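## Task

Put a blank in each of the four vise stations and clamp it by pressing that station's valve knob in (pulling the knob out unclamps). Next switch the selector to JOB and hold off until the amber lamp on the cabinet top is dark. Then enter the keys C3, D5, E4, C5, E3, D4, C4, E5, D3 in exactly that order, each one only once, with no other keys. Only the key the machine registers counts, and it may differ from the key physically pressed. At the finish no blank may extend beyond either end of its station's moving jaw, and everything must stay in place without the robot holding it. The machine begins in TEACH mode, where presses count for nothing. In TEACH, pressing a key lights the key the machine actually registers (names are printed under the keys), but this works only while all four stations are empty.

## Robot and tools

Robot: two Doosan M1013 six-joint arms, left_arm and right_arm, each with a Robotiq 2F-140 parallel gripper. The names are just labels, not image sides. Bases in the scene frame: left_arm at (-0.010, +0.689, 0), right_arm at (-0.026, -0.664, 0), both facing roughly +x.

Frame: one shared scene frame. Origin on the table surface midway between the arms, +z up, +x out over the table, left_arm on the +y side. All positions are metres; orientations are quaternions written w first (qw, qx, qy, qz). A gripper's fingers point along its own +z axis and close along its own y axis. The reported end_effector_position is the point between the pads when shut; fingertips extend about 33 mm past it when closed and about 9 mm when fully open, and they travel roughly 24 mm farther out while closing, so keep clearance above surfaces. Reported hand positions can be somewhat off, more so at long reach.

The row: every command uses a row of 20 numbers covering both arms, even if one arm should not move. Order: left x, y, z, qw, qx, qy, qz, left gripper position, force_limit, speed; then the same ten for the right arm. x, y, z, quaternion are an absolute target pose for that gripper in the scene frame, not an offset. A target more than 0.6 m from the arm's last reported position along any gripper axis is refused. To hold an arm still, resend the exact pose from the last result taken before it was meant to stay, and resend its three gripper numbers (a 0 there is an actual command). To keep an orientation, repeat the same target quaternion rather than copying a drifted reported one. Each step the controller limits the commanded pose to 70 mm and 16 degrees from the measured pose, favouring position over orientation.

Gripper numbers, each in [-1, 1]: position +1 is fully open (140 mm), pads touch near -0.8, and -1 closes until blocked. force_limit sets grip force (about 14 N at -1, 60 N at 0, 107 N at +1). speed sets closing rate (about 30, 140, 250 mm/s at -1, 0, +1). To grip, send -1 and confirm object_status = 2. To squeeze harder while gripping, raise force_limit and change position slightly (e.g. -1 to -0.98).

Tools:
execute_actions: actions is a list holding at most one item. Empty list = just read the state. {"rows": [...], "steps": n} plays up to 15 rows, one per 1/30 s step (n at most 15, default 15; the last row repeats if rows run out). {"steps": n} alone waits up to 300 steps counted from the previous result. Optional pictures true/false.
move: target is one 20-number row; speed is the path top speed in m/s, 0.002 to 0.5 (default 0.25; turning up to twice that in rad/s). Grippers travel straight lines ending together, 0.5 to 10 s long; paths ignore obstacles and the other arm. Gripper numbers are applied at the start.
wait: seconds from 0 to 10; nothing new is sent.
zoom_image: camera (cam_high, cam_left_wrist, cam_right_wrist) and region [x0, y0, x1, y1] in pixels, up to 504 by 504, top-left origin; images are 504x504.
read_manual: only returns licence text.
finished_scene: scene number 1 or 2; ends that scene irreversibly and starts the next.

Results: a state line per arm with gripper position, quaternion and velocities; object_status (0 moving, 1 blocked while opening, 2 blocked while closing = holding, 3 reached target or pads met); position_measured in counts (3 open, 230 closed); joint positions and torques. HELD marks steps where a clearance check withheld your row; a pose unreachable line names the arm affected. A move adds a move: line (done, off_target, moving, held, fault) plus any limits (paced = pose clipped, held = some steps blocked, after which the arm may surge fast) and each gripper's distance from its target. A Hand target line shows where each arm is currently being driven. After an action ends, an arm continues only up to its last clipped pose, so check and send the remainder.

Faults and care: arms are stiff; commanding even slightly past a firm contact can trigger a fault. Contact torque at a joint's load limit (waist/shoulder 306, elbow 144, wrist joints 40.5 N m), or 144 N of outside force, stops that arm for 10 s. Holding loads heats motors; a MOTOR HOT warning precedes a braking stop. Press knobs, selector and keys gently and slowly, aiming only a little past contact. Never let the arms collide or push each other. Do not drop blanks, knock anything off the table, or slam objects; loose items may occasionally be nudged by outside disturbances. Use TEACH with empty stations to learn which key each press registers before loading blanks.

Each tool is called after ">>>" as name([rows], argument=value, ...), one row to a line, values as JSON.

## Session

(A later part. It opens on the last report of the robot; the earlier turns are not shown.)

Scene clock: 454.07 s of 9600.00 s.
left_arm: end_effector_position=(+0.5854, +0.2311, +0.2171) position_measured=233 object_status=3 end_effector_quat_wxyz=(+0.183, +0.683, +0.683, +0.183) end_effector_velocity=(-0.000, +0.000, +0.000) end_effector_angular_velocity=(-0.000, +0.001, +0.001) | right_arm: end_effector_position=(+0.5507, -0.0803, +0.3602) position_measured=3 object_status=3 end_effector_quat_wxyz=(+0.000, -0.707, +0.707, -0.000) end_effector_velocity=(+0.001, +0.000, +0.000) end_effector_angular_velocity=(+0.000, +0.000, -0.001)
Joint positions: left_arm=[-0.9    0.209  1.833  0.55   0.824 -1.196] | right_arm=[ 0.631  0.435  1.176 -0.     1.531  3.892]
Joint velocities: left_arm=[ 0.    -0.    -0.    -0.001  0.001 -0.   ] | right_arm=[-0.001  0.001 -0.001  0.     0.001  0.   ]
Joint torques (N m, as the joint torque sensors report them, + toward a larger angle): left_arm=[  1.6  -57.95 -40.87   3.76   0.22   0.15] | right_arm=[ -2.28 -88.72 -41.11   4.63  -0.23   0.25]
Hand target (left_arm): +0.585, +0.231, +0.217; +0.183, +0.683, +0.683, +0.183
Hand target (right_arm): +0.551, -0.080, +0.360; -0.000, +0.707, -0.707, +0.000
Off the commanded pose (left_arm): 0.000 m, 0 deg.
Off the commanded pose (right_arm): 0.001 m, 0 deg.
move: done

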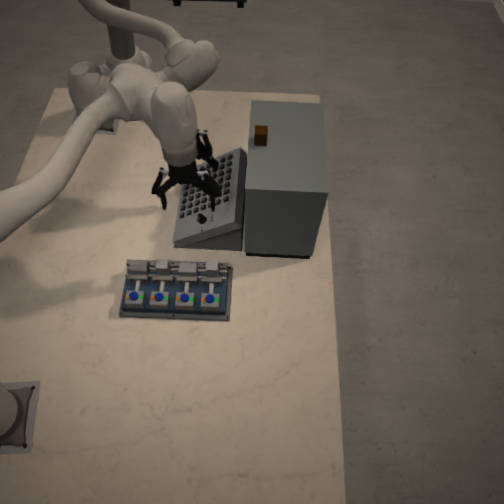

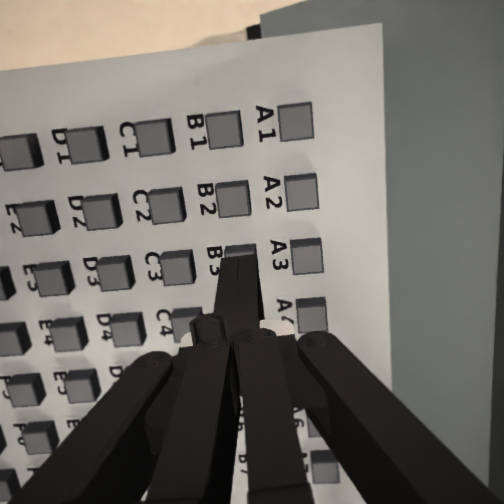

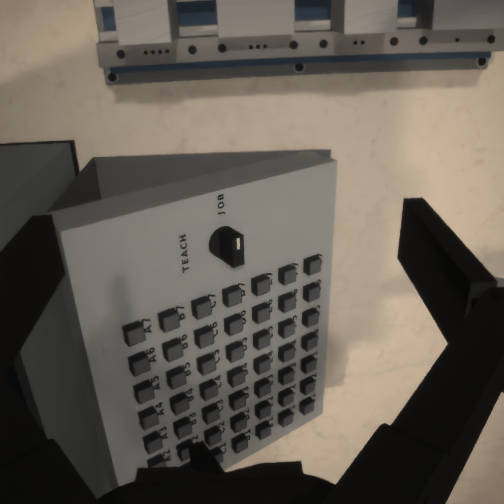

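>>> move(target=[0.5974,0.231,0.1972,0.183,0.683,0.683,0.183,-1,0,0,0.55,-0.08,0.36,0,-0.7071,0.7071,0,1,0,0], speed=0.08)

>>> move(target=[0.6024,0.231,0.1882,0.183,0.683,0.683,0.183,-1,0,0,0.55,-0.08,0.36,0,-0.7071,0.7071,0,1,0,0], speed=0.02)

>>> move(target=[0.5974,0.231,0.1972,0.183,0.683,0.683,0.183,-1,0,0,0.55,-0.08,0.36,0,-0.7071,0.7071,0,1,0,0], speed=0.08)

>>> move(target=[0.5688,0.163,0.1786,0.183,0.683,0.683,0.183,-1,0,0,0.55,-0.08,0.36,0,-0.7071,0.7071,0,1,0,0], speed=0.1)

>>> move(target=[0.5738,0.163,0.1702,0.183,0.683,0.683,0.183,-1,0,0,0.55,-0.08,0.36,0,-0.7071,0.7071,0,1,0,0], speed=0.02)

>>> move(target=[0.5688,0.163,0.1786,0.183,0.683,0.683,0.183,-1,0,0,0.55,-0.08,0.36,0,-0.7071,0.7071,0,1,0,0], speed=0.08)

>>> move(target=[0.540,0.197,0.160,0.183,0.683,0.683,0.183,-1,0,0,0.55,-0.08,0.36,0,-0.7071,0.7071,0,1,0,0], speed=0.1)

>>> move(target=[0.5452,0.197,0.1513,0.183,0.683,0.683,0.183,-1,0,0,0.55,-0.08,0.36,0,-0.7071,0.7071,0,1,0,0], speed=0.02)

>>> move(target=[0.540,0.197,0.160,0.183,0.683,0.683,0.183,-1,0,0,0.55,-0.08,0.36,0,-0.7071,0.7071,0,1,0,0], speed=0.08)

>>> move(target=[0.5974,0.163,0.1972,0.183,0.683,0.683,0.183,-1,0,0,0.55,-0.08,0.36,0,-0.7071,0.7071,0,1,0,0], speed=0.1)

>>> move(target=[0.6024,0.163,0.1888,0.183,0.683,0.683,0.183,-1,0,0,0.55,-0.08,0.36,0,-0.7071,0.7071,0,1,0,0], speed=0.02)

>>> move(target=[0.5974,0.163,0.1972,0.183,0.683,0.683,0.183,-1,0,0,0.55,-0.08,0.36,0,-0.7071,0.7071,0,1,0,0], speed=0.08)

Scene clock: 478.53 s of 9600.00 s.
left_arm: end_effector_position=(+0.5974, +0.2310, +0.1972) position_measured=233 object_status=3 end_effector_quat_wxyz=(+0.183, +0.683, +0.683, +0.183) end_effector_velocity=(-0.000, -0.001, -0.002) end_effector_angular_velocity=(+0.002, +0.000, -0.001) | right_arm: end_effector_position=(+0.5500, -0.0800, +0.3600) position_measured=3 object_status=3 end_effector_quat_wxyz=(-0.000, -0.707, +0.707, -0.000) end_effector_velocity=(+0.001, -0.001, +0.000) end_effector_angular_velocity=(+0.000, -0.000, -0.001)
Joint positions: left_arm=[-0.885  0.237  1.838  0.562  0.789 -1.205] | right_arm=[ 0.631  0.435  1.176 -0.     1.531  3.892]
Joint velocities: left_arm=[-0.001  0.002  0.     0.001 -0.001 -0.   ] | right_arm=[-0.001  0.    -0.     0.     0.     0.   ]
Joint torques (N m, as the joint torque sensors report them, + toward a larger angle): left_arm=[  1.01 -61.24 -40.11   3.71   0.13   0.19] | right_arm=[ -1.88 -87.63 -41.77   4.83  -0.12   0.16]
Hand target (left_arm): +0.597, +0.231, +0.197; +0.183, +0.683, +0.683, +0.183
Hand target (right_arm): +0.550, -0.080, +0.360; -0.000, +0.707, -0.707, -0.000
Off the commanded pose (left_arm): 0.000 m, 0 deg.
Off the commanded pose (right_arm): 0.000 m, 0 deg.
After step 90, 20.73 s passed at rest.
move: done

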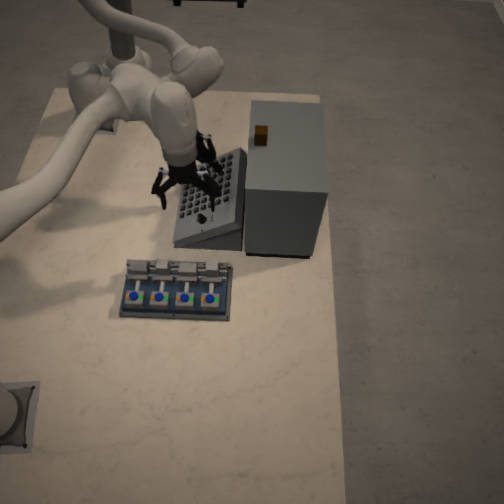

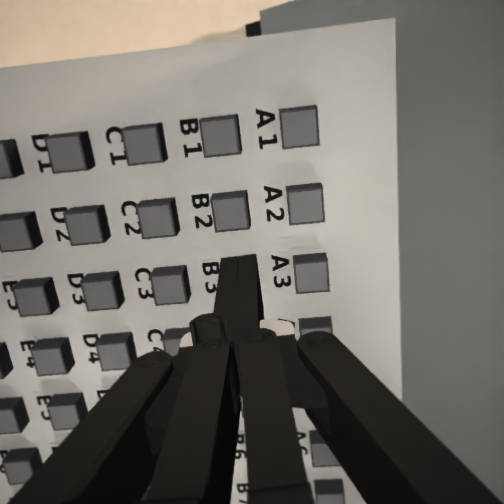

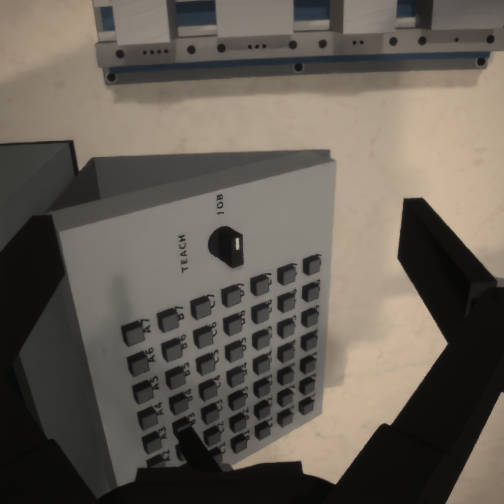

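Scene clock: 479.27 s of 9600.00 s.
left_arm: end_effector_position=(+0.6024, +0.2310, +0.1883) position_measured=233 object_status=3 end_effector_quat_wxyz=(+0.183, +0.683, +0.683, +0.183) end_effector_velocity=(+0.001, -0.000, +0.001) end_effector_angular_velocity=(-0.001, -0.001, -0.000) | right_arm: end_effector_position=(+0.5500, -0.0800, +0.3600) position_measured=3 object_status=3 end_effector_quat_wxyz=(-0.000, -0.707, +0.707, +0.000) end_effector_velocity=(-0.001, +0.001, -0.000) end_effector_angular_velocity=(+0.000, +0.000, +0.001)
Joint positions: left_arm=[-0.88   0.249  1.84   0.569  0.774 -1.21 ] | right_arm=[ 0.631  0.434  1.176 -0.     1.531  3.892]
Joint velocities: left_arm=[ 0.    -0.    -0.     0.001 -0.001 -0.   ] | right_arm=[ 0.001 -0.     0.     0.    -0.     0.   ]
Joint torques (N m, as the joint torque sensors report them, + toward a larger angle): left_arm=[  2.84 -54.98 -36.44   3.56  -0.23   0.2 ] | right_arm=[ -0.73 -86.59 -42.01   4.48  -0.18   0.09]
Hand target (left_arm): +0.602, +0.231, +0.188; +0.183, +0.683, +0.683, +0.183
Hand target (right_arm): +0.550, -0.080, +0.360; +0.000, +0.707, -0.707, +0.000
Off the commanded pose (left_arm): 0.000 m, 0 deg.
Off the commanded pose (right_arm): 0.000 m, 0 deg.
move: done

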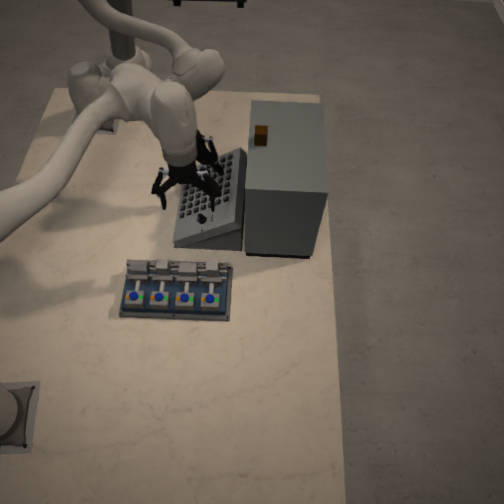

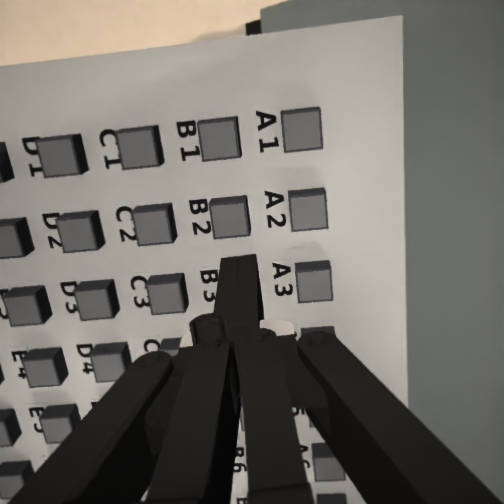

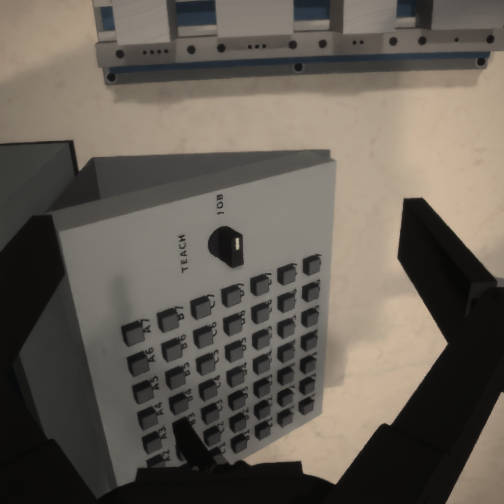

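Scene clock: 479.97 s of 9600.00 s.
left_arm: end_effector_position=(+0.5974, +0.2310, +0.1972) position_measured=233 object_status=3 end_effector_quat_wxyz=(+0.183, +0.683, +0.683, +0.183) end_effector_velocity=(-0.000, -0.001, -0.000) end_effector_angular_velocity=(+0.001, +0.000, -0.001) | right_arm: end_effector_position=(+0.5500, -0.0800, +0.3600) position_measured=3 object_status=3 end_effector_quat_wxyz=(-0.000, -0.707, +0.707, +0.000) end_effector_velocity=(+0.000, -0.001, -0.001) end_effector_angular_velocity=(-0.001, +0.001, -0.001)
Joint positions: left_arm=[-0.885  0.237  1.838  0.562  0.789 -1.205] | right_arm=[0.631 0.434 1.176 0.    1.531 3.892]
Joint velocities: left_arm=[-0.001  0.001 -0.     0.     0.     0.   ] | right_arm=[-0.001  0.     0.001 -0.     0.    -0.   ]
Joint torques (N m, as the joint torque sensors report them, + toward a larger angle): left_arm=[  0.94 -61.18 -39.92   3.69  -0.07   0.23] | right_arm=[ -1.13 -88.2  -41.98   4.61  -0.15   0.13]
Hand target (left_arm): +0.597, +0.231, +0.197; +0.183, +0.683, +0.683, +0.183
Hand target (right_arm): +0.550, -0.080, +0.360; +0.000, +0.707, -0.707, +0.000
Off the commanded pose (left_arm): 0.000 m, 0 deg.
Off the commanded pose (right_arm): 0.000 m, 0 deg.
move: done

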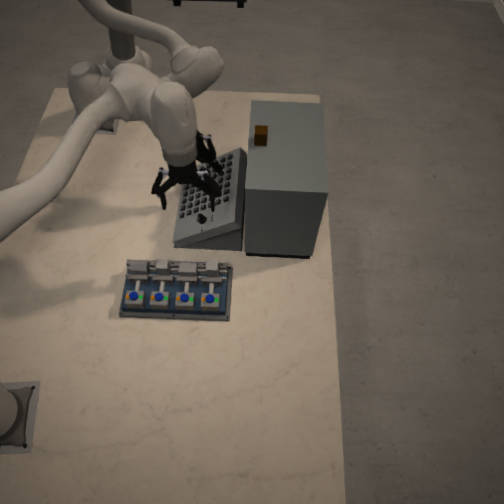

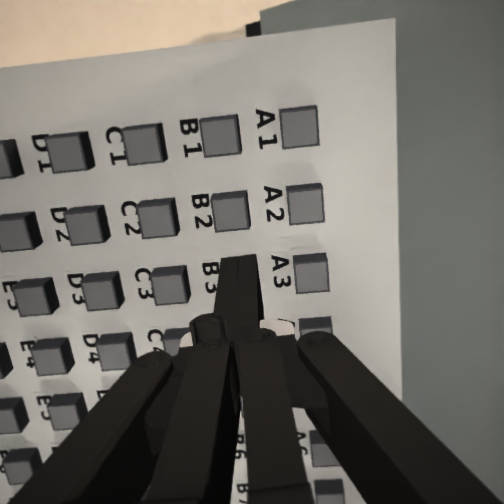

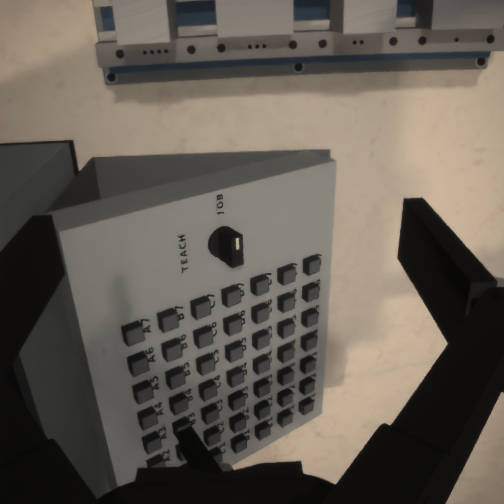

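Scene clock: 481.07 s of 9600.00 s.
left_arm: end_effector_position=(+0.5687, +0.1630, +0.1786) position_measured=233 object_status=3 end_effector_quat_wxyz=(+0.183, +0.683, +0.683, +0.183) end_effector_velocity=(-0.000, -0.001, +0.001) end_effector_angular_velocity=(-0.002, -0.002, -0.002) | right_arm: end_effector_position=(+0.5500, -0.0800, +0.3600) position_measured=3 object_status=3 end_effector_quat_wxyz=(-0.000, -0.707, +0.707, +0.000) end_effector_velocity=(+0.001, -0.001, -0.001) end_effector_angular_velocity=(-0.001, +0.001, -0.002)
Joint positions: left_arm=[-0.984  0.299  1.793  0.592  0.822 -1.318] | right_arm=[0.631 0.434 1.176 0.    1.531 3.892]
Joint velocities: left_arm=[-0.001 -0.    -0.     0.001 -0.002 -0.001] | right_arm=[-0.002  0.     0.001  0.     0.    -0.   ]
Joint torques (N m, as the joint torque sensors report them, + toward a larger angle): left_arm=[  0.06 -65.47 -39.95   3.61   0.25   0.03] | right_arm=[ -1.31 -88.1  -41.58   4.66  -0.16   0.31]
Hand target (left_arm): +0.569, +0.163, +0.179; +0.183, +0.683, +0.683, +0.183
Hand target (right_arm): +0.550, -0.080, +0.360; -0.000, +0.707, -0.707, +0.000
Off the commanded pose (left_arm): 0.000 m, 0 deg.
Off the commanded pose (right_arm): 0.000 m, 0 deg.
move: done

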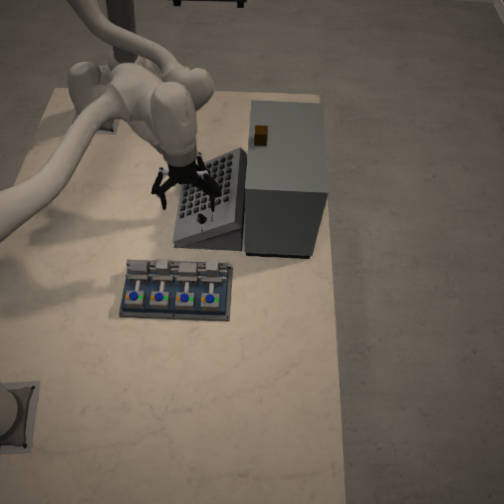

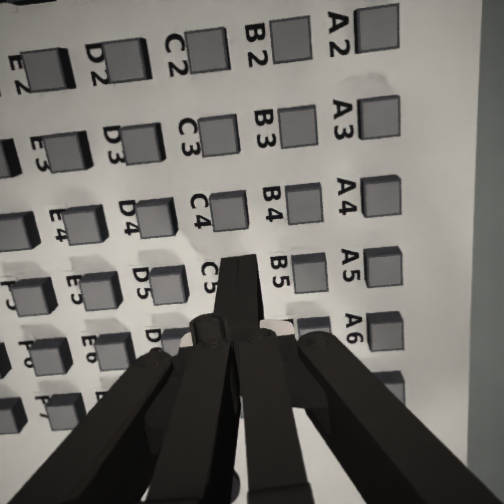

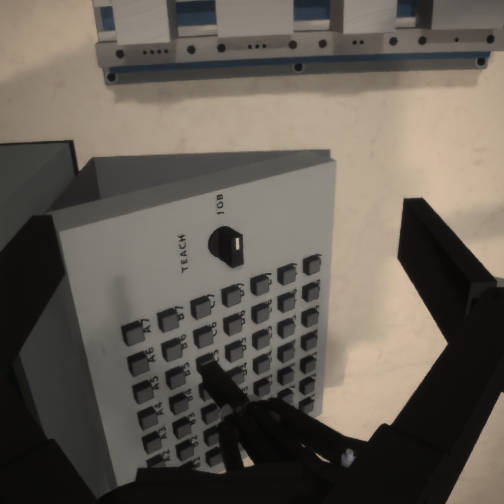

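Scene clock: 481.77 s of 9600.00 s.
left_arm: end_effector_position=(+0.5738, +0.1630, +0.1703) position_measured=233 object_status=3 end_effector_quat_wxyz=(+0.183, +0.683, +0.683, +0.183) end_effector_velocity=(-0.000, +0.000, -0.001) end_effector_angular_velocity=(-0.000, +0.001, -0.000) | right_arm: end_effector_position=(+0.5500, -0.0800, +0.3600) position_measured=3 object_status=3 end_effector_quat_wxyz=(+0.000, -0.707, +0.707, +0.000) end_effector_velocity=(+0.000, -0.001, -0.000) end_effector_angular_velocity=(-0.001, +0.001, -0.001)
Joint positions: left_arm=[-0.978  0.311  1.794  0.598  0.808 -1.322] | right_arm=[0.631 0.434 1.176 0.    1.531 3.892]
Joint velocities: left_arm=[ 0.     0.     0.001 -0.    -0.001 -0.   ] | right_arm=[-0.001 -0.     0.001  0.    -0.     0.   ]
Joint torques (N m, as the joint torque sensors report them, + toward a larger angle): left_arm=[  2.97 -61.34 -36.75   3.66   0.13   0.23] | right_arm=[ -1.74 -88.97 -41.94   4.78  -0.09   0.15]
Hand target (left_arm): +0.574, +0.163, +0.170; +0.183, +0.683, +0.683, +0.183
Hand target (right_arm): +0.550, -0.080, +0.360; -0.000, +0.707, -0.707, -0.000
Off the commanded pose (left_arm): 0.000 m, 0 deg.
Off the commanded pose (right_arm): 0.000 m, 0 deg.
move: done

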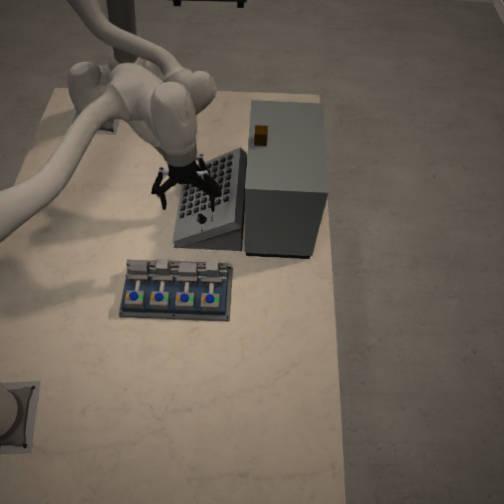

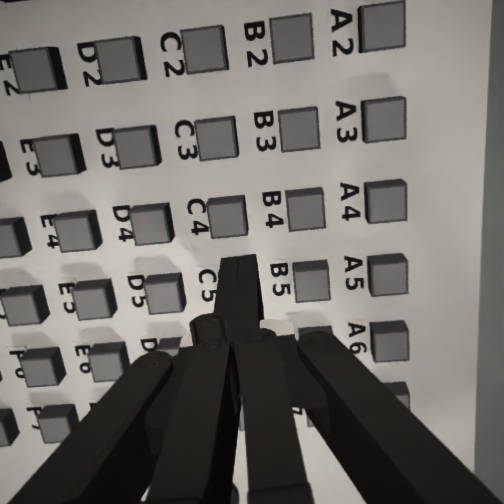

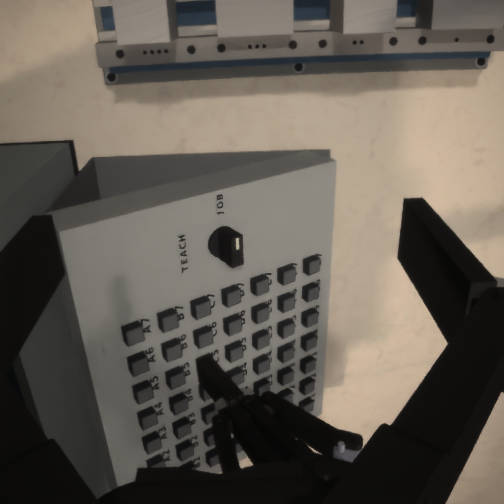

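Scene clock: 482.47 s of 9600.00 s.
left_arm: end_effector_position=(+0.5688, +0.1630, +0.1786) position_measured=233 object_status=3 end_effector_quat_wxyz=(+0.183, +0.683, +0.683, +0.183) end_effector_velocity=(-0.001, -0.001, +0.001) end_effector_angular_velocity=(-0.002, -0.000, -0.001) | right_arm: end_effector_position=(+0.5500, -0.0800, +0.3600) position_measured=3 object_status=3 end_effector_quat_wxyz=(+0.000, -0.707, +0.707, +0.000) end_effector_velocity=(+0.000, -0.000, -0.000) end_effector_angular_velocity=(-0.000, -0.000, -0.000)
Joint positions: left_arm=[-0.984  0.299  1.793  0.592  0.822 -1.318] | right_arm=[0.631 0.434 1.176 0.    1.531 3.892]
Joint velocities: left_arm=[-0.001 -0.001 -0.    -0.001 -0.001  0.   ] | right_arm=[-0. -0.  0. -0. -0.  0.]
Joint torques (N m, as the joint torque sensors report them, + toward a larger angle): left_arm=[  0.5  -65.2  -39.64   3.65   0.14   0.18] | right_arm=[ -1.7  -86.46 -42.04   4.71  -0.04   0.11]
Hand target (left_arm): +0.569, +0.163, +0.179; +0.183, +0.683, +0.683, +0.183
Hand target (right_arm): +0.550, -0.080, +0.360; -0.000, +0.707, -0.707, -0.000
Off the commanded pose (left_arm): 0.000 m, 0 deg.
Off the commanded pose (right_arm): 0.000 m, 0 deg.
move: done

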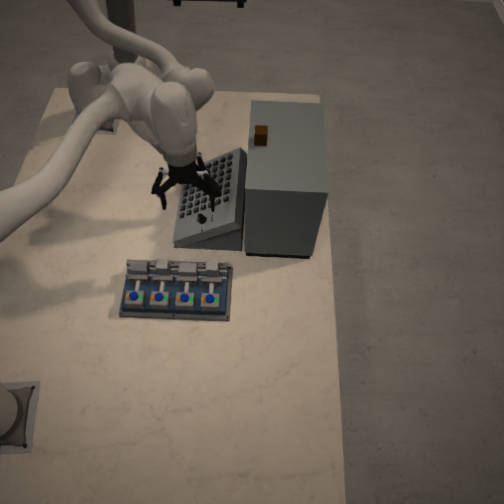

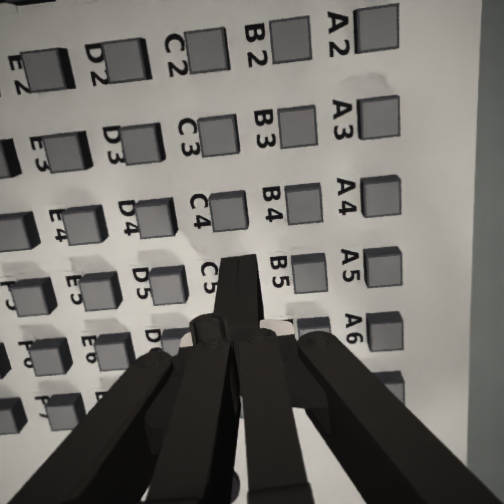

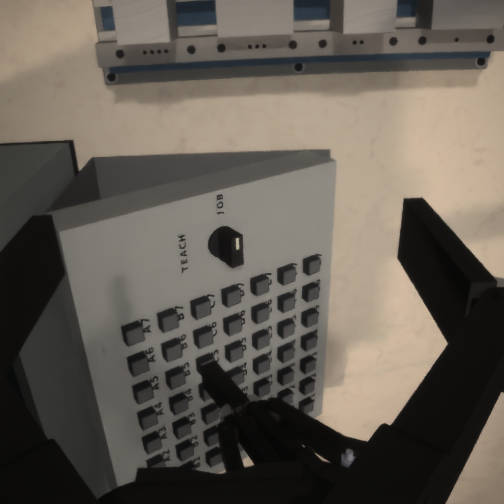

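Scene clock: 483.27 s of 9600.00 s.
left_arm: end_effector_position=(+0.5400, +0.1970, +0.1600) position_measured=233 object_status=3 end_effector_quat_wxyz=(+0.183, +0.683, +0.683, +0.183) end_effector_velocity=(+0.000, +0.001, +0.001) end_effector_angular_velocity=(+0.000, -0.001, +0.001) | right_arm: end_effector_position=(+0.5500, -0.0800, +0.3600) position_measured=3 object_status=3 end_effector_quat_wxyz=(-0.000, -0.707, +0.707, +0.000) end_effector_velocity=(+0.000, -0.000, -0.000) end_effector_angular_velocity=(-0.000, +0.000, -0.001)
Joint positions: left_arm=[-0.991  0.252  1.896  0.624  0.779 -1.368] | right_arm=[0.631 0.434 1.176 0.    1.531 3.892]
Joint velocities: left_arm=[ 0.001 -0.001  0.001  0.001  0.    -0.001] | right_arm=[-0.001  0.     0.     0.     0.     0.   ]
Joint torques (N m, as the joint torque sensors report them, + toward a larger angle): left_arm=[ -0.07 -59.43 -38.96   3.53   0.34   0.22] | right_arm=[ -1.42 -87.78 -41.4    4.77  -0.1    0.16]
Hand target (left_arm): +0.540, +0.197, +0.160; +0.183, +0.683, +0.683, +0.183
Hand target (right_arm): +0.550, -0.080, +0.360; -0.000, +0.707, -0.707, +0.000
Off the commanded pose (left_arm): 0.000 m, 0 deg.
Off the commanded pose (right_arm): 0.000 m, 0 deg.
move: done

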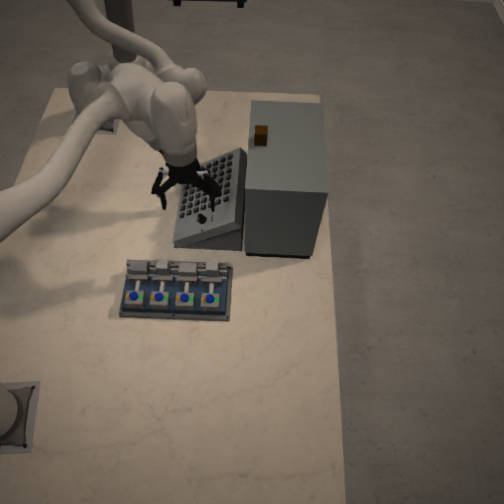

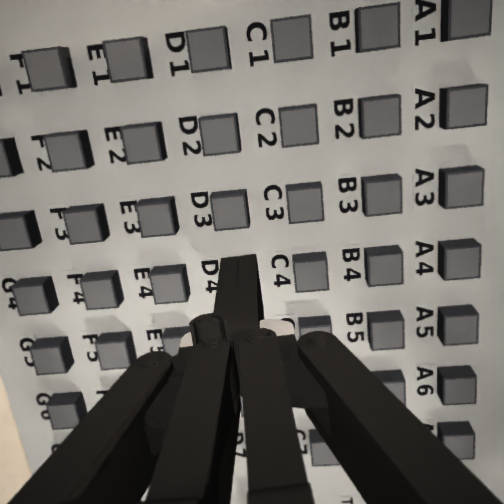

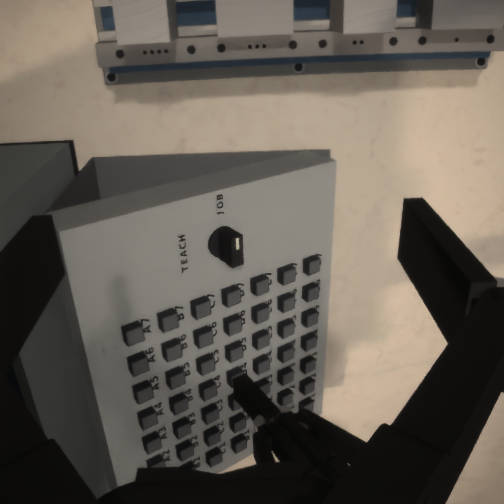

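Scene clock: 484.00 s of 9600.00 s.
left_arm: end_effector_position=(+0.5452, +0.1970, +0.1514) position_measured=233 object_status=3 end_effector_quat_wxyz=(+0.183, +0.683, +0.683, +0.183) end_effector_velocity=(+0.001, +0.001, -0.000) end_effector_angular_velocity=(+0.003, -0.000, +0.001) | right_arm: end_effector_position=(+0.5500, -0.0800, +0.3600) position_measured=3 object_status=3 end_effector_quat_wxyz=(-0.000, -0.707, +0.707, +0.000) end_effector_velocity=(-0.002, +0.002, +0.001) end_effector_angular_velocity=(+0.000, -0.000, +0.003)
Joint positions: left_arm=[-0.984  0.265  1.898  0.632  0.764 -1.374] | right_arm=[0.631 0.434 1.176 0.    1.531 3.892]
Joint velocities: left_arm=[ 0.001  0.001  0.     0.002  0.001 -0.   ] | right_arm=[ 0.003 -0.001  0.     0.     0.    -0.   ]
Joint torques (N m, as the joint torque sensors report them, + toward a larger angle): left_arm=[  2.45 -56.15 -35.74   3.12   0.21   0.16] | right_arm=[ -1.24 -87.27 -41.71   4.67  -0.2    0.06]
Hand target (left_arm): +0.545, +0.197, +0.151; +0.183, +0.683, +0.683, +0.183
Hand target (right_arm): +0.550, -0.080, +0.360; -0.000, +0.707, -0.707, +0.000
Off the commanded pose (left_arm): 0.000 m, 0 deg.
Off the commanded pose (right_arm): 0.000 m, 0 deg.
move: done

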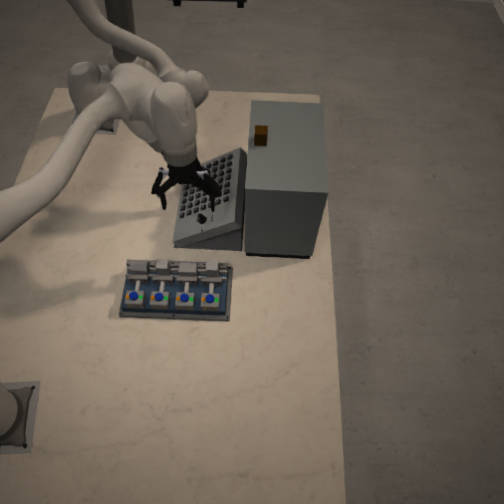

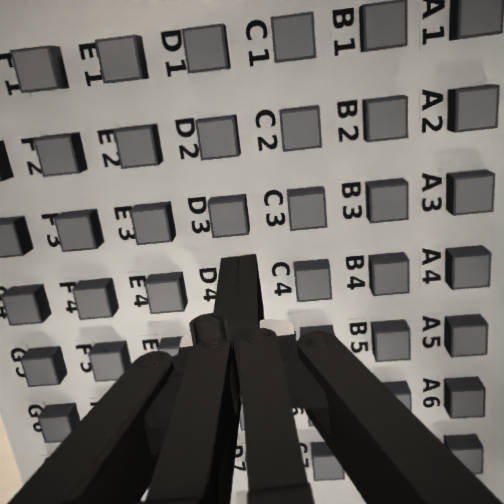

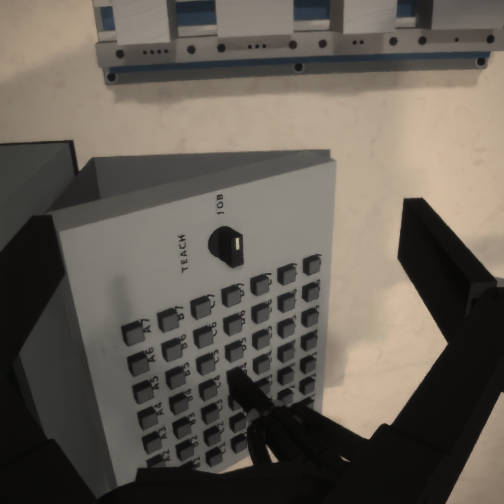

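Scene clock: 484.70 s of 9600.00 s.
left_arm: end_effector_position=(+0.5400, +0.1970, +0.1600) position_measured=233 object_status=3 end_effector_quat_wxyz=(+0.183, +0.683, +0.683, +0.183) end_effector_velocity=(-0.000, -0.001, +0.001) end_effector_angular_velocity=(-0.002, -0.001, -0.000) | right_arm: end_effector_position=(+0.5500, -0.0800, +0.3600) position_measured=3 object_status=3 end_effector_quat_wxyz=(+0.000, -0.707, +0.707, +0.000) end_effector_velocity=(-0.001, +0.001, +0.000) end_effector_angular_velocity=(+0.000, -0.000, +0.000)
Joint positions: left_arm=[-0.991  0.252  1.896  0.624  0.779 -1.369] | right_arm=[0.631 0.434 1.176 0.    1.531 3.892]
Joint velocities: left_arm=[-0.001 -0.002 -0.001 -0.001  0.     0.   ] | right_arm=[ 0.001 -0.    -0.     0.    -0.     0.001]
Joint torques (N m, as the joint torque sensors report them, + toward a larger angle): left_arm=[  0.14 -61.27 -38.57   3.55   0.41   0.11] | right_arm=[ -1.15 -87.71 -41.76   4.96  -0.2    0.35]
Hand target (left_arm): +0.540, +0.197, +0.160; +0.183, +0.683, +0.683, +0.183
Hand target (right_arm): +0.550, -0.080, +0.360; -0.000, +0.707, -0.707, +0.000
Off the commanded pose (left_arm): 0.000 m, 0 deg.
Off the commanded pose (right_arm): 0.000 m, 0 deg.
move: done

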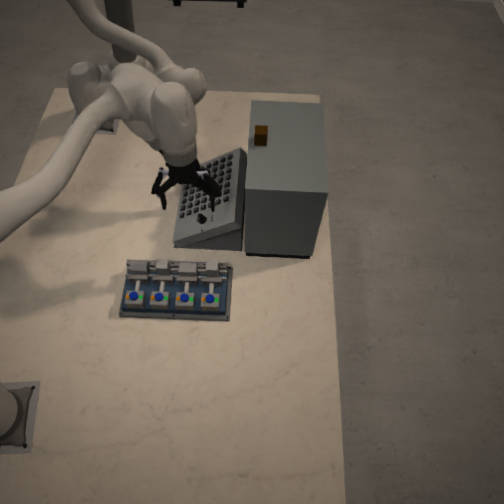

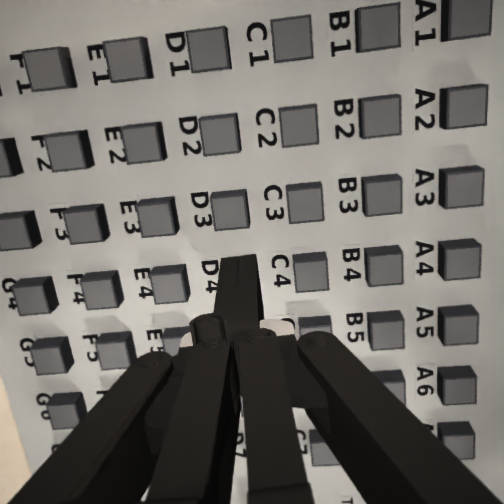

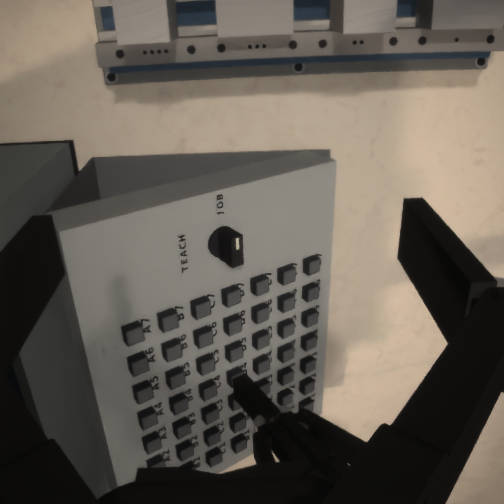

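Scene clock: 485.80 s of 9600.00 s.
left_arm: end_effector_position=(+0.5974, +0.1630, +0.1971) position_measured=233 object_status=3 end_effector_quat_wxyz=(+0.183, +0.683, +0.683, +0.183) end_effector_velocity=(+0.001, +0.000, +0.001) end_effector_angular_velocity=(-0.000, -0.001, +0.001) | right_arm: end_effector_position=(+0.5500, -0.0800, +0.3600) position_measured=3 object_status=3 end_effector_quat_wxyz=(+0.000, -0.707, +0.707, -0.000) end_effector_velocity=(+0.000, -0.001, +0.000) end_effector_angular_velocity=(+0.000, -0.000, -0.001)
Joint positions: left_arm=[-0.95   0.311  1.739  0.565  0.841 -1.253] | right_arm=[ 0.631  0.434  1.176 -0.     1.531  3.892]
Joint velocities: left_arm=[ 0.001 -0.    -0.001  0.001  0.001  0.   ] | right_arm=[-0.001 -0.     0.    -0.    -0.    -0.   ]
Joint torques (N m, as the joint torque sensors report them, + toward a larger angle): left_arm=[  0.65 -68.04 -40.46   3.79   0.13   0.22] | right_arm=[ -1.28 -88.   -41.9    4.75  -0.02   0.2 ]
Hand target (left_arm): +0.597, +0.163, +0.197; +0.183, +0.683, +0.683, +0.183
Hand target (right_arm): +0.550, -0.080, +0.360; -0.000, +0.707, -0.707, -0.000
Off the commanded pose (left_arm): 0.000 m, 0 deg.
Off the commanded pose (right_arm): 0.000 m, 0 deg.
move: done

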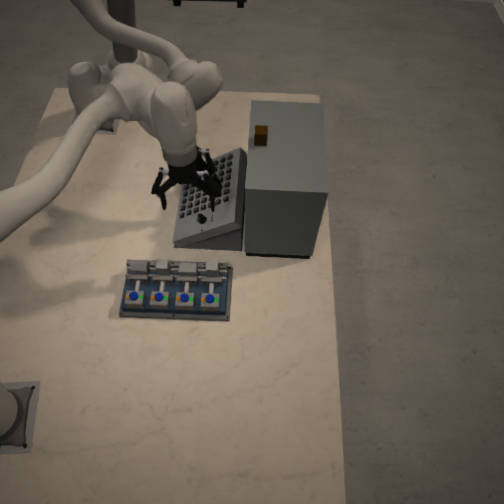

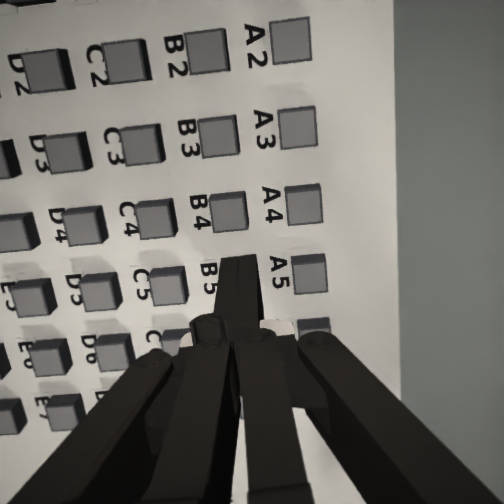

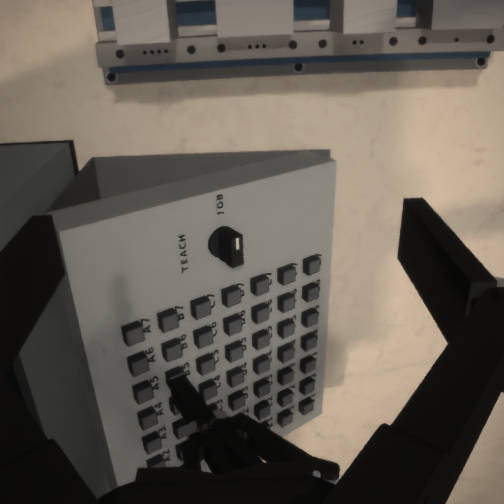

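Scene clock: 486.50 s of 9600.00 s.
left_arm: end_effector_position=(+0.6024, +0.1630, +0.1889) position_measured=233 object_status=3 end_effector_quat_wxyz=(+0.183, +0.683, +0.683, +0.183) end_effector_velocity=(+0.000, +0.002, -0.001) end_effector_angular_velocity=(+0.002, +0.002, +0.002) | right_arm: end_effector_position=(+0.5500, -0.0800, +0.3600) position_measured=3 object_status=3 end_effector_quat_wxyz=(+0.000, -0.707, +0.707, +0.000) end_effector_velocity=(+0.000, -0.000, -0.000) end_effector_angular_velocity=(-0.000, -0.000, -0.000)
Joint positions: left_arm=[-0.944  0.322  1.741  0.57   0.828 -1.256] | right_arm=[0.631 0.434 1.176 0.    1.531 3.892]
Joint velocities: left_arm=[ 0.001  0.001  0.001  0.     0.001 -0.   ] | right_arm=[-0.  0. -0. -0. -0. -0.]
Joint torques (N m, as the joint torque sensors report them, + toward a larger angle): left_arm=[  4.17 -60.89 -36.99   3.81  -0.26   0.2 ] | right_arm=[ -1.2  -86.79 -41.76   4.69  -0.3    0.28]
Hand target (left_arm): +0.602, +0.163, +0.189; +0.183, +0.683, +0.683, +0.183
Hand target (right_arm): +0.550, -0.080, +0.360; -0.000, +0.707, -0.707, -0.000
Off the commanded pose (left_arm): 0.000 m, 0 deg.
Off the commanded pose (right_arm): 0.000 m, 0 deg.
move: done

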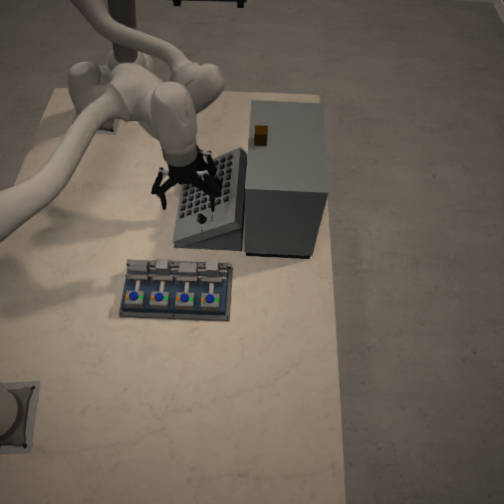

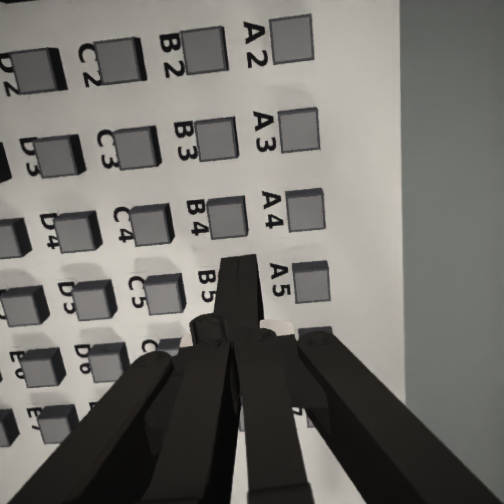

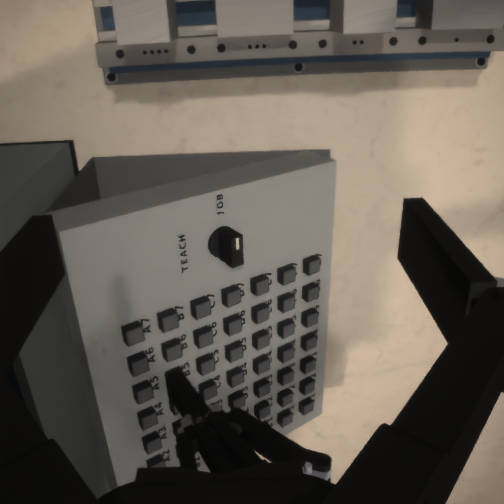

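Scene clock: 487.20 s of 9600.00 s.
left_arm: end_effector_position=(+0.5974, +0.1630, +0.1972) position_measured=233 object_status=3 end_effector_quat_wxyz=(+0.183, +0.683, +0.683, +0.183) end_effector_velocity=(-0.001, +0.001, -0.000) end_effector_angular_velocity=(+0.000, +0.002, +0.001) | right_arm: end_effector_position=(+0.5500, -0.0800, +0.3600) position_measured=3 object_status=3 end_effector_quat_wxyz=(-0.000, -0.707, +0.707, +0.000) end_effector_velocity=(+0.001, -0.000, -0.000) end_effector_angular_velocity=(-0.000, -0.000, -0.001)
Joint positions: left_arm=[-0.95   0.311  1.739  0.565  0.841 -1.253] | right_arm=[0.631 0.434 1.176 0.    1.531 3.892]
Joint velocities: left_arm=[-0.    -0.001  0.002 -0.001  0.001 -0.   ] | right_arm=[-0.001  0.    -0.    -0.     0.    -0.   ]
Joint torques (N m, as the joint torque sensors report them, + toward a larger angle): left_arm=[  1.24 -67.33 -40.57   3.79   0.1    0.14] | right_arm=[ -1.64 -85.95 -42.18   4.81  -0.03   0.12]
Hand target (left_arm): +0.597, +0.163, +0.197; +0.183, +0.683, +0.683, +0.183
Hand target (right_arm): +0.550, -0.080, +0.360; -0.000, +0.707, -0.707, +0.000
Off the commanded pose (left_arm): 0.000 m, 0 deg.
Off the commanded pose (right_arm): 0.000 m, 0 deg.
move: done

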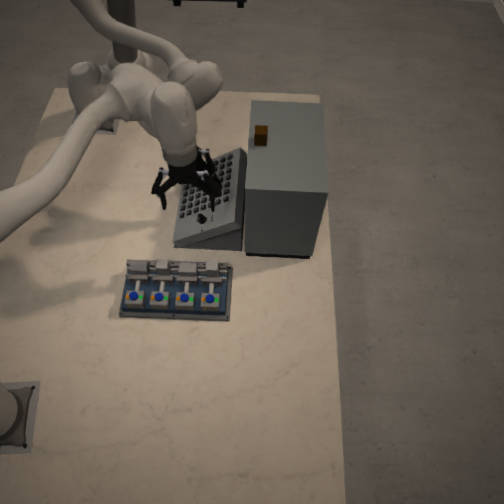

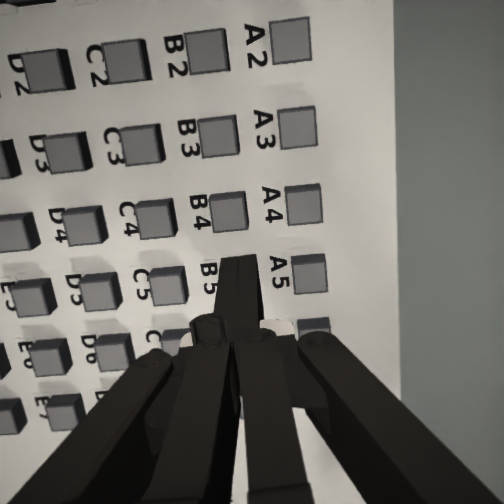

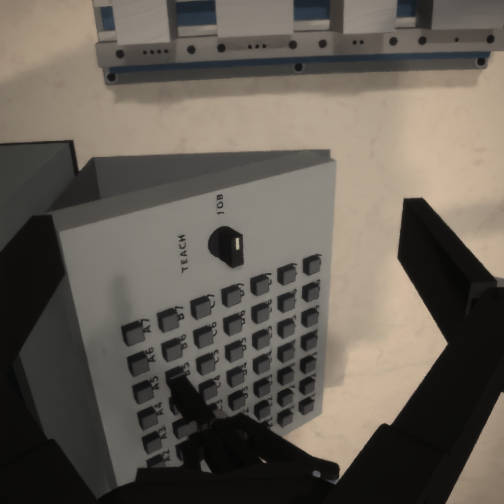

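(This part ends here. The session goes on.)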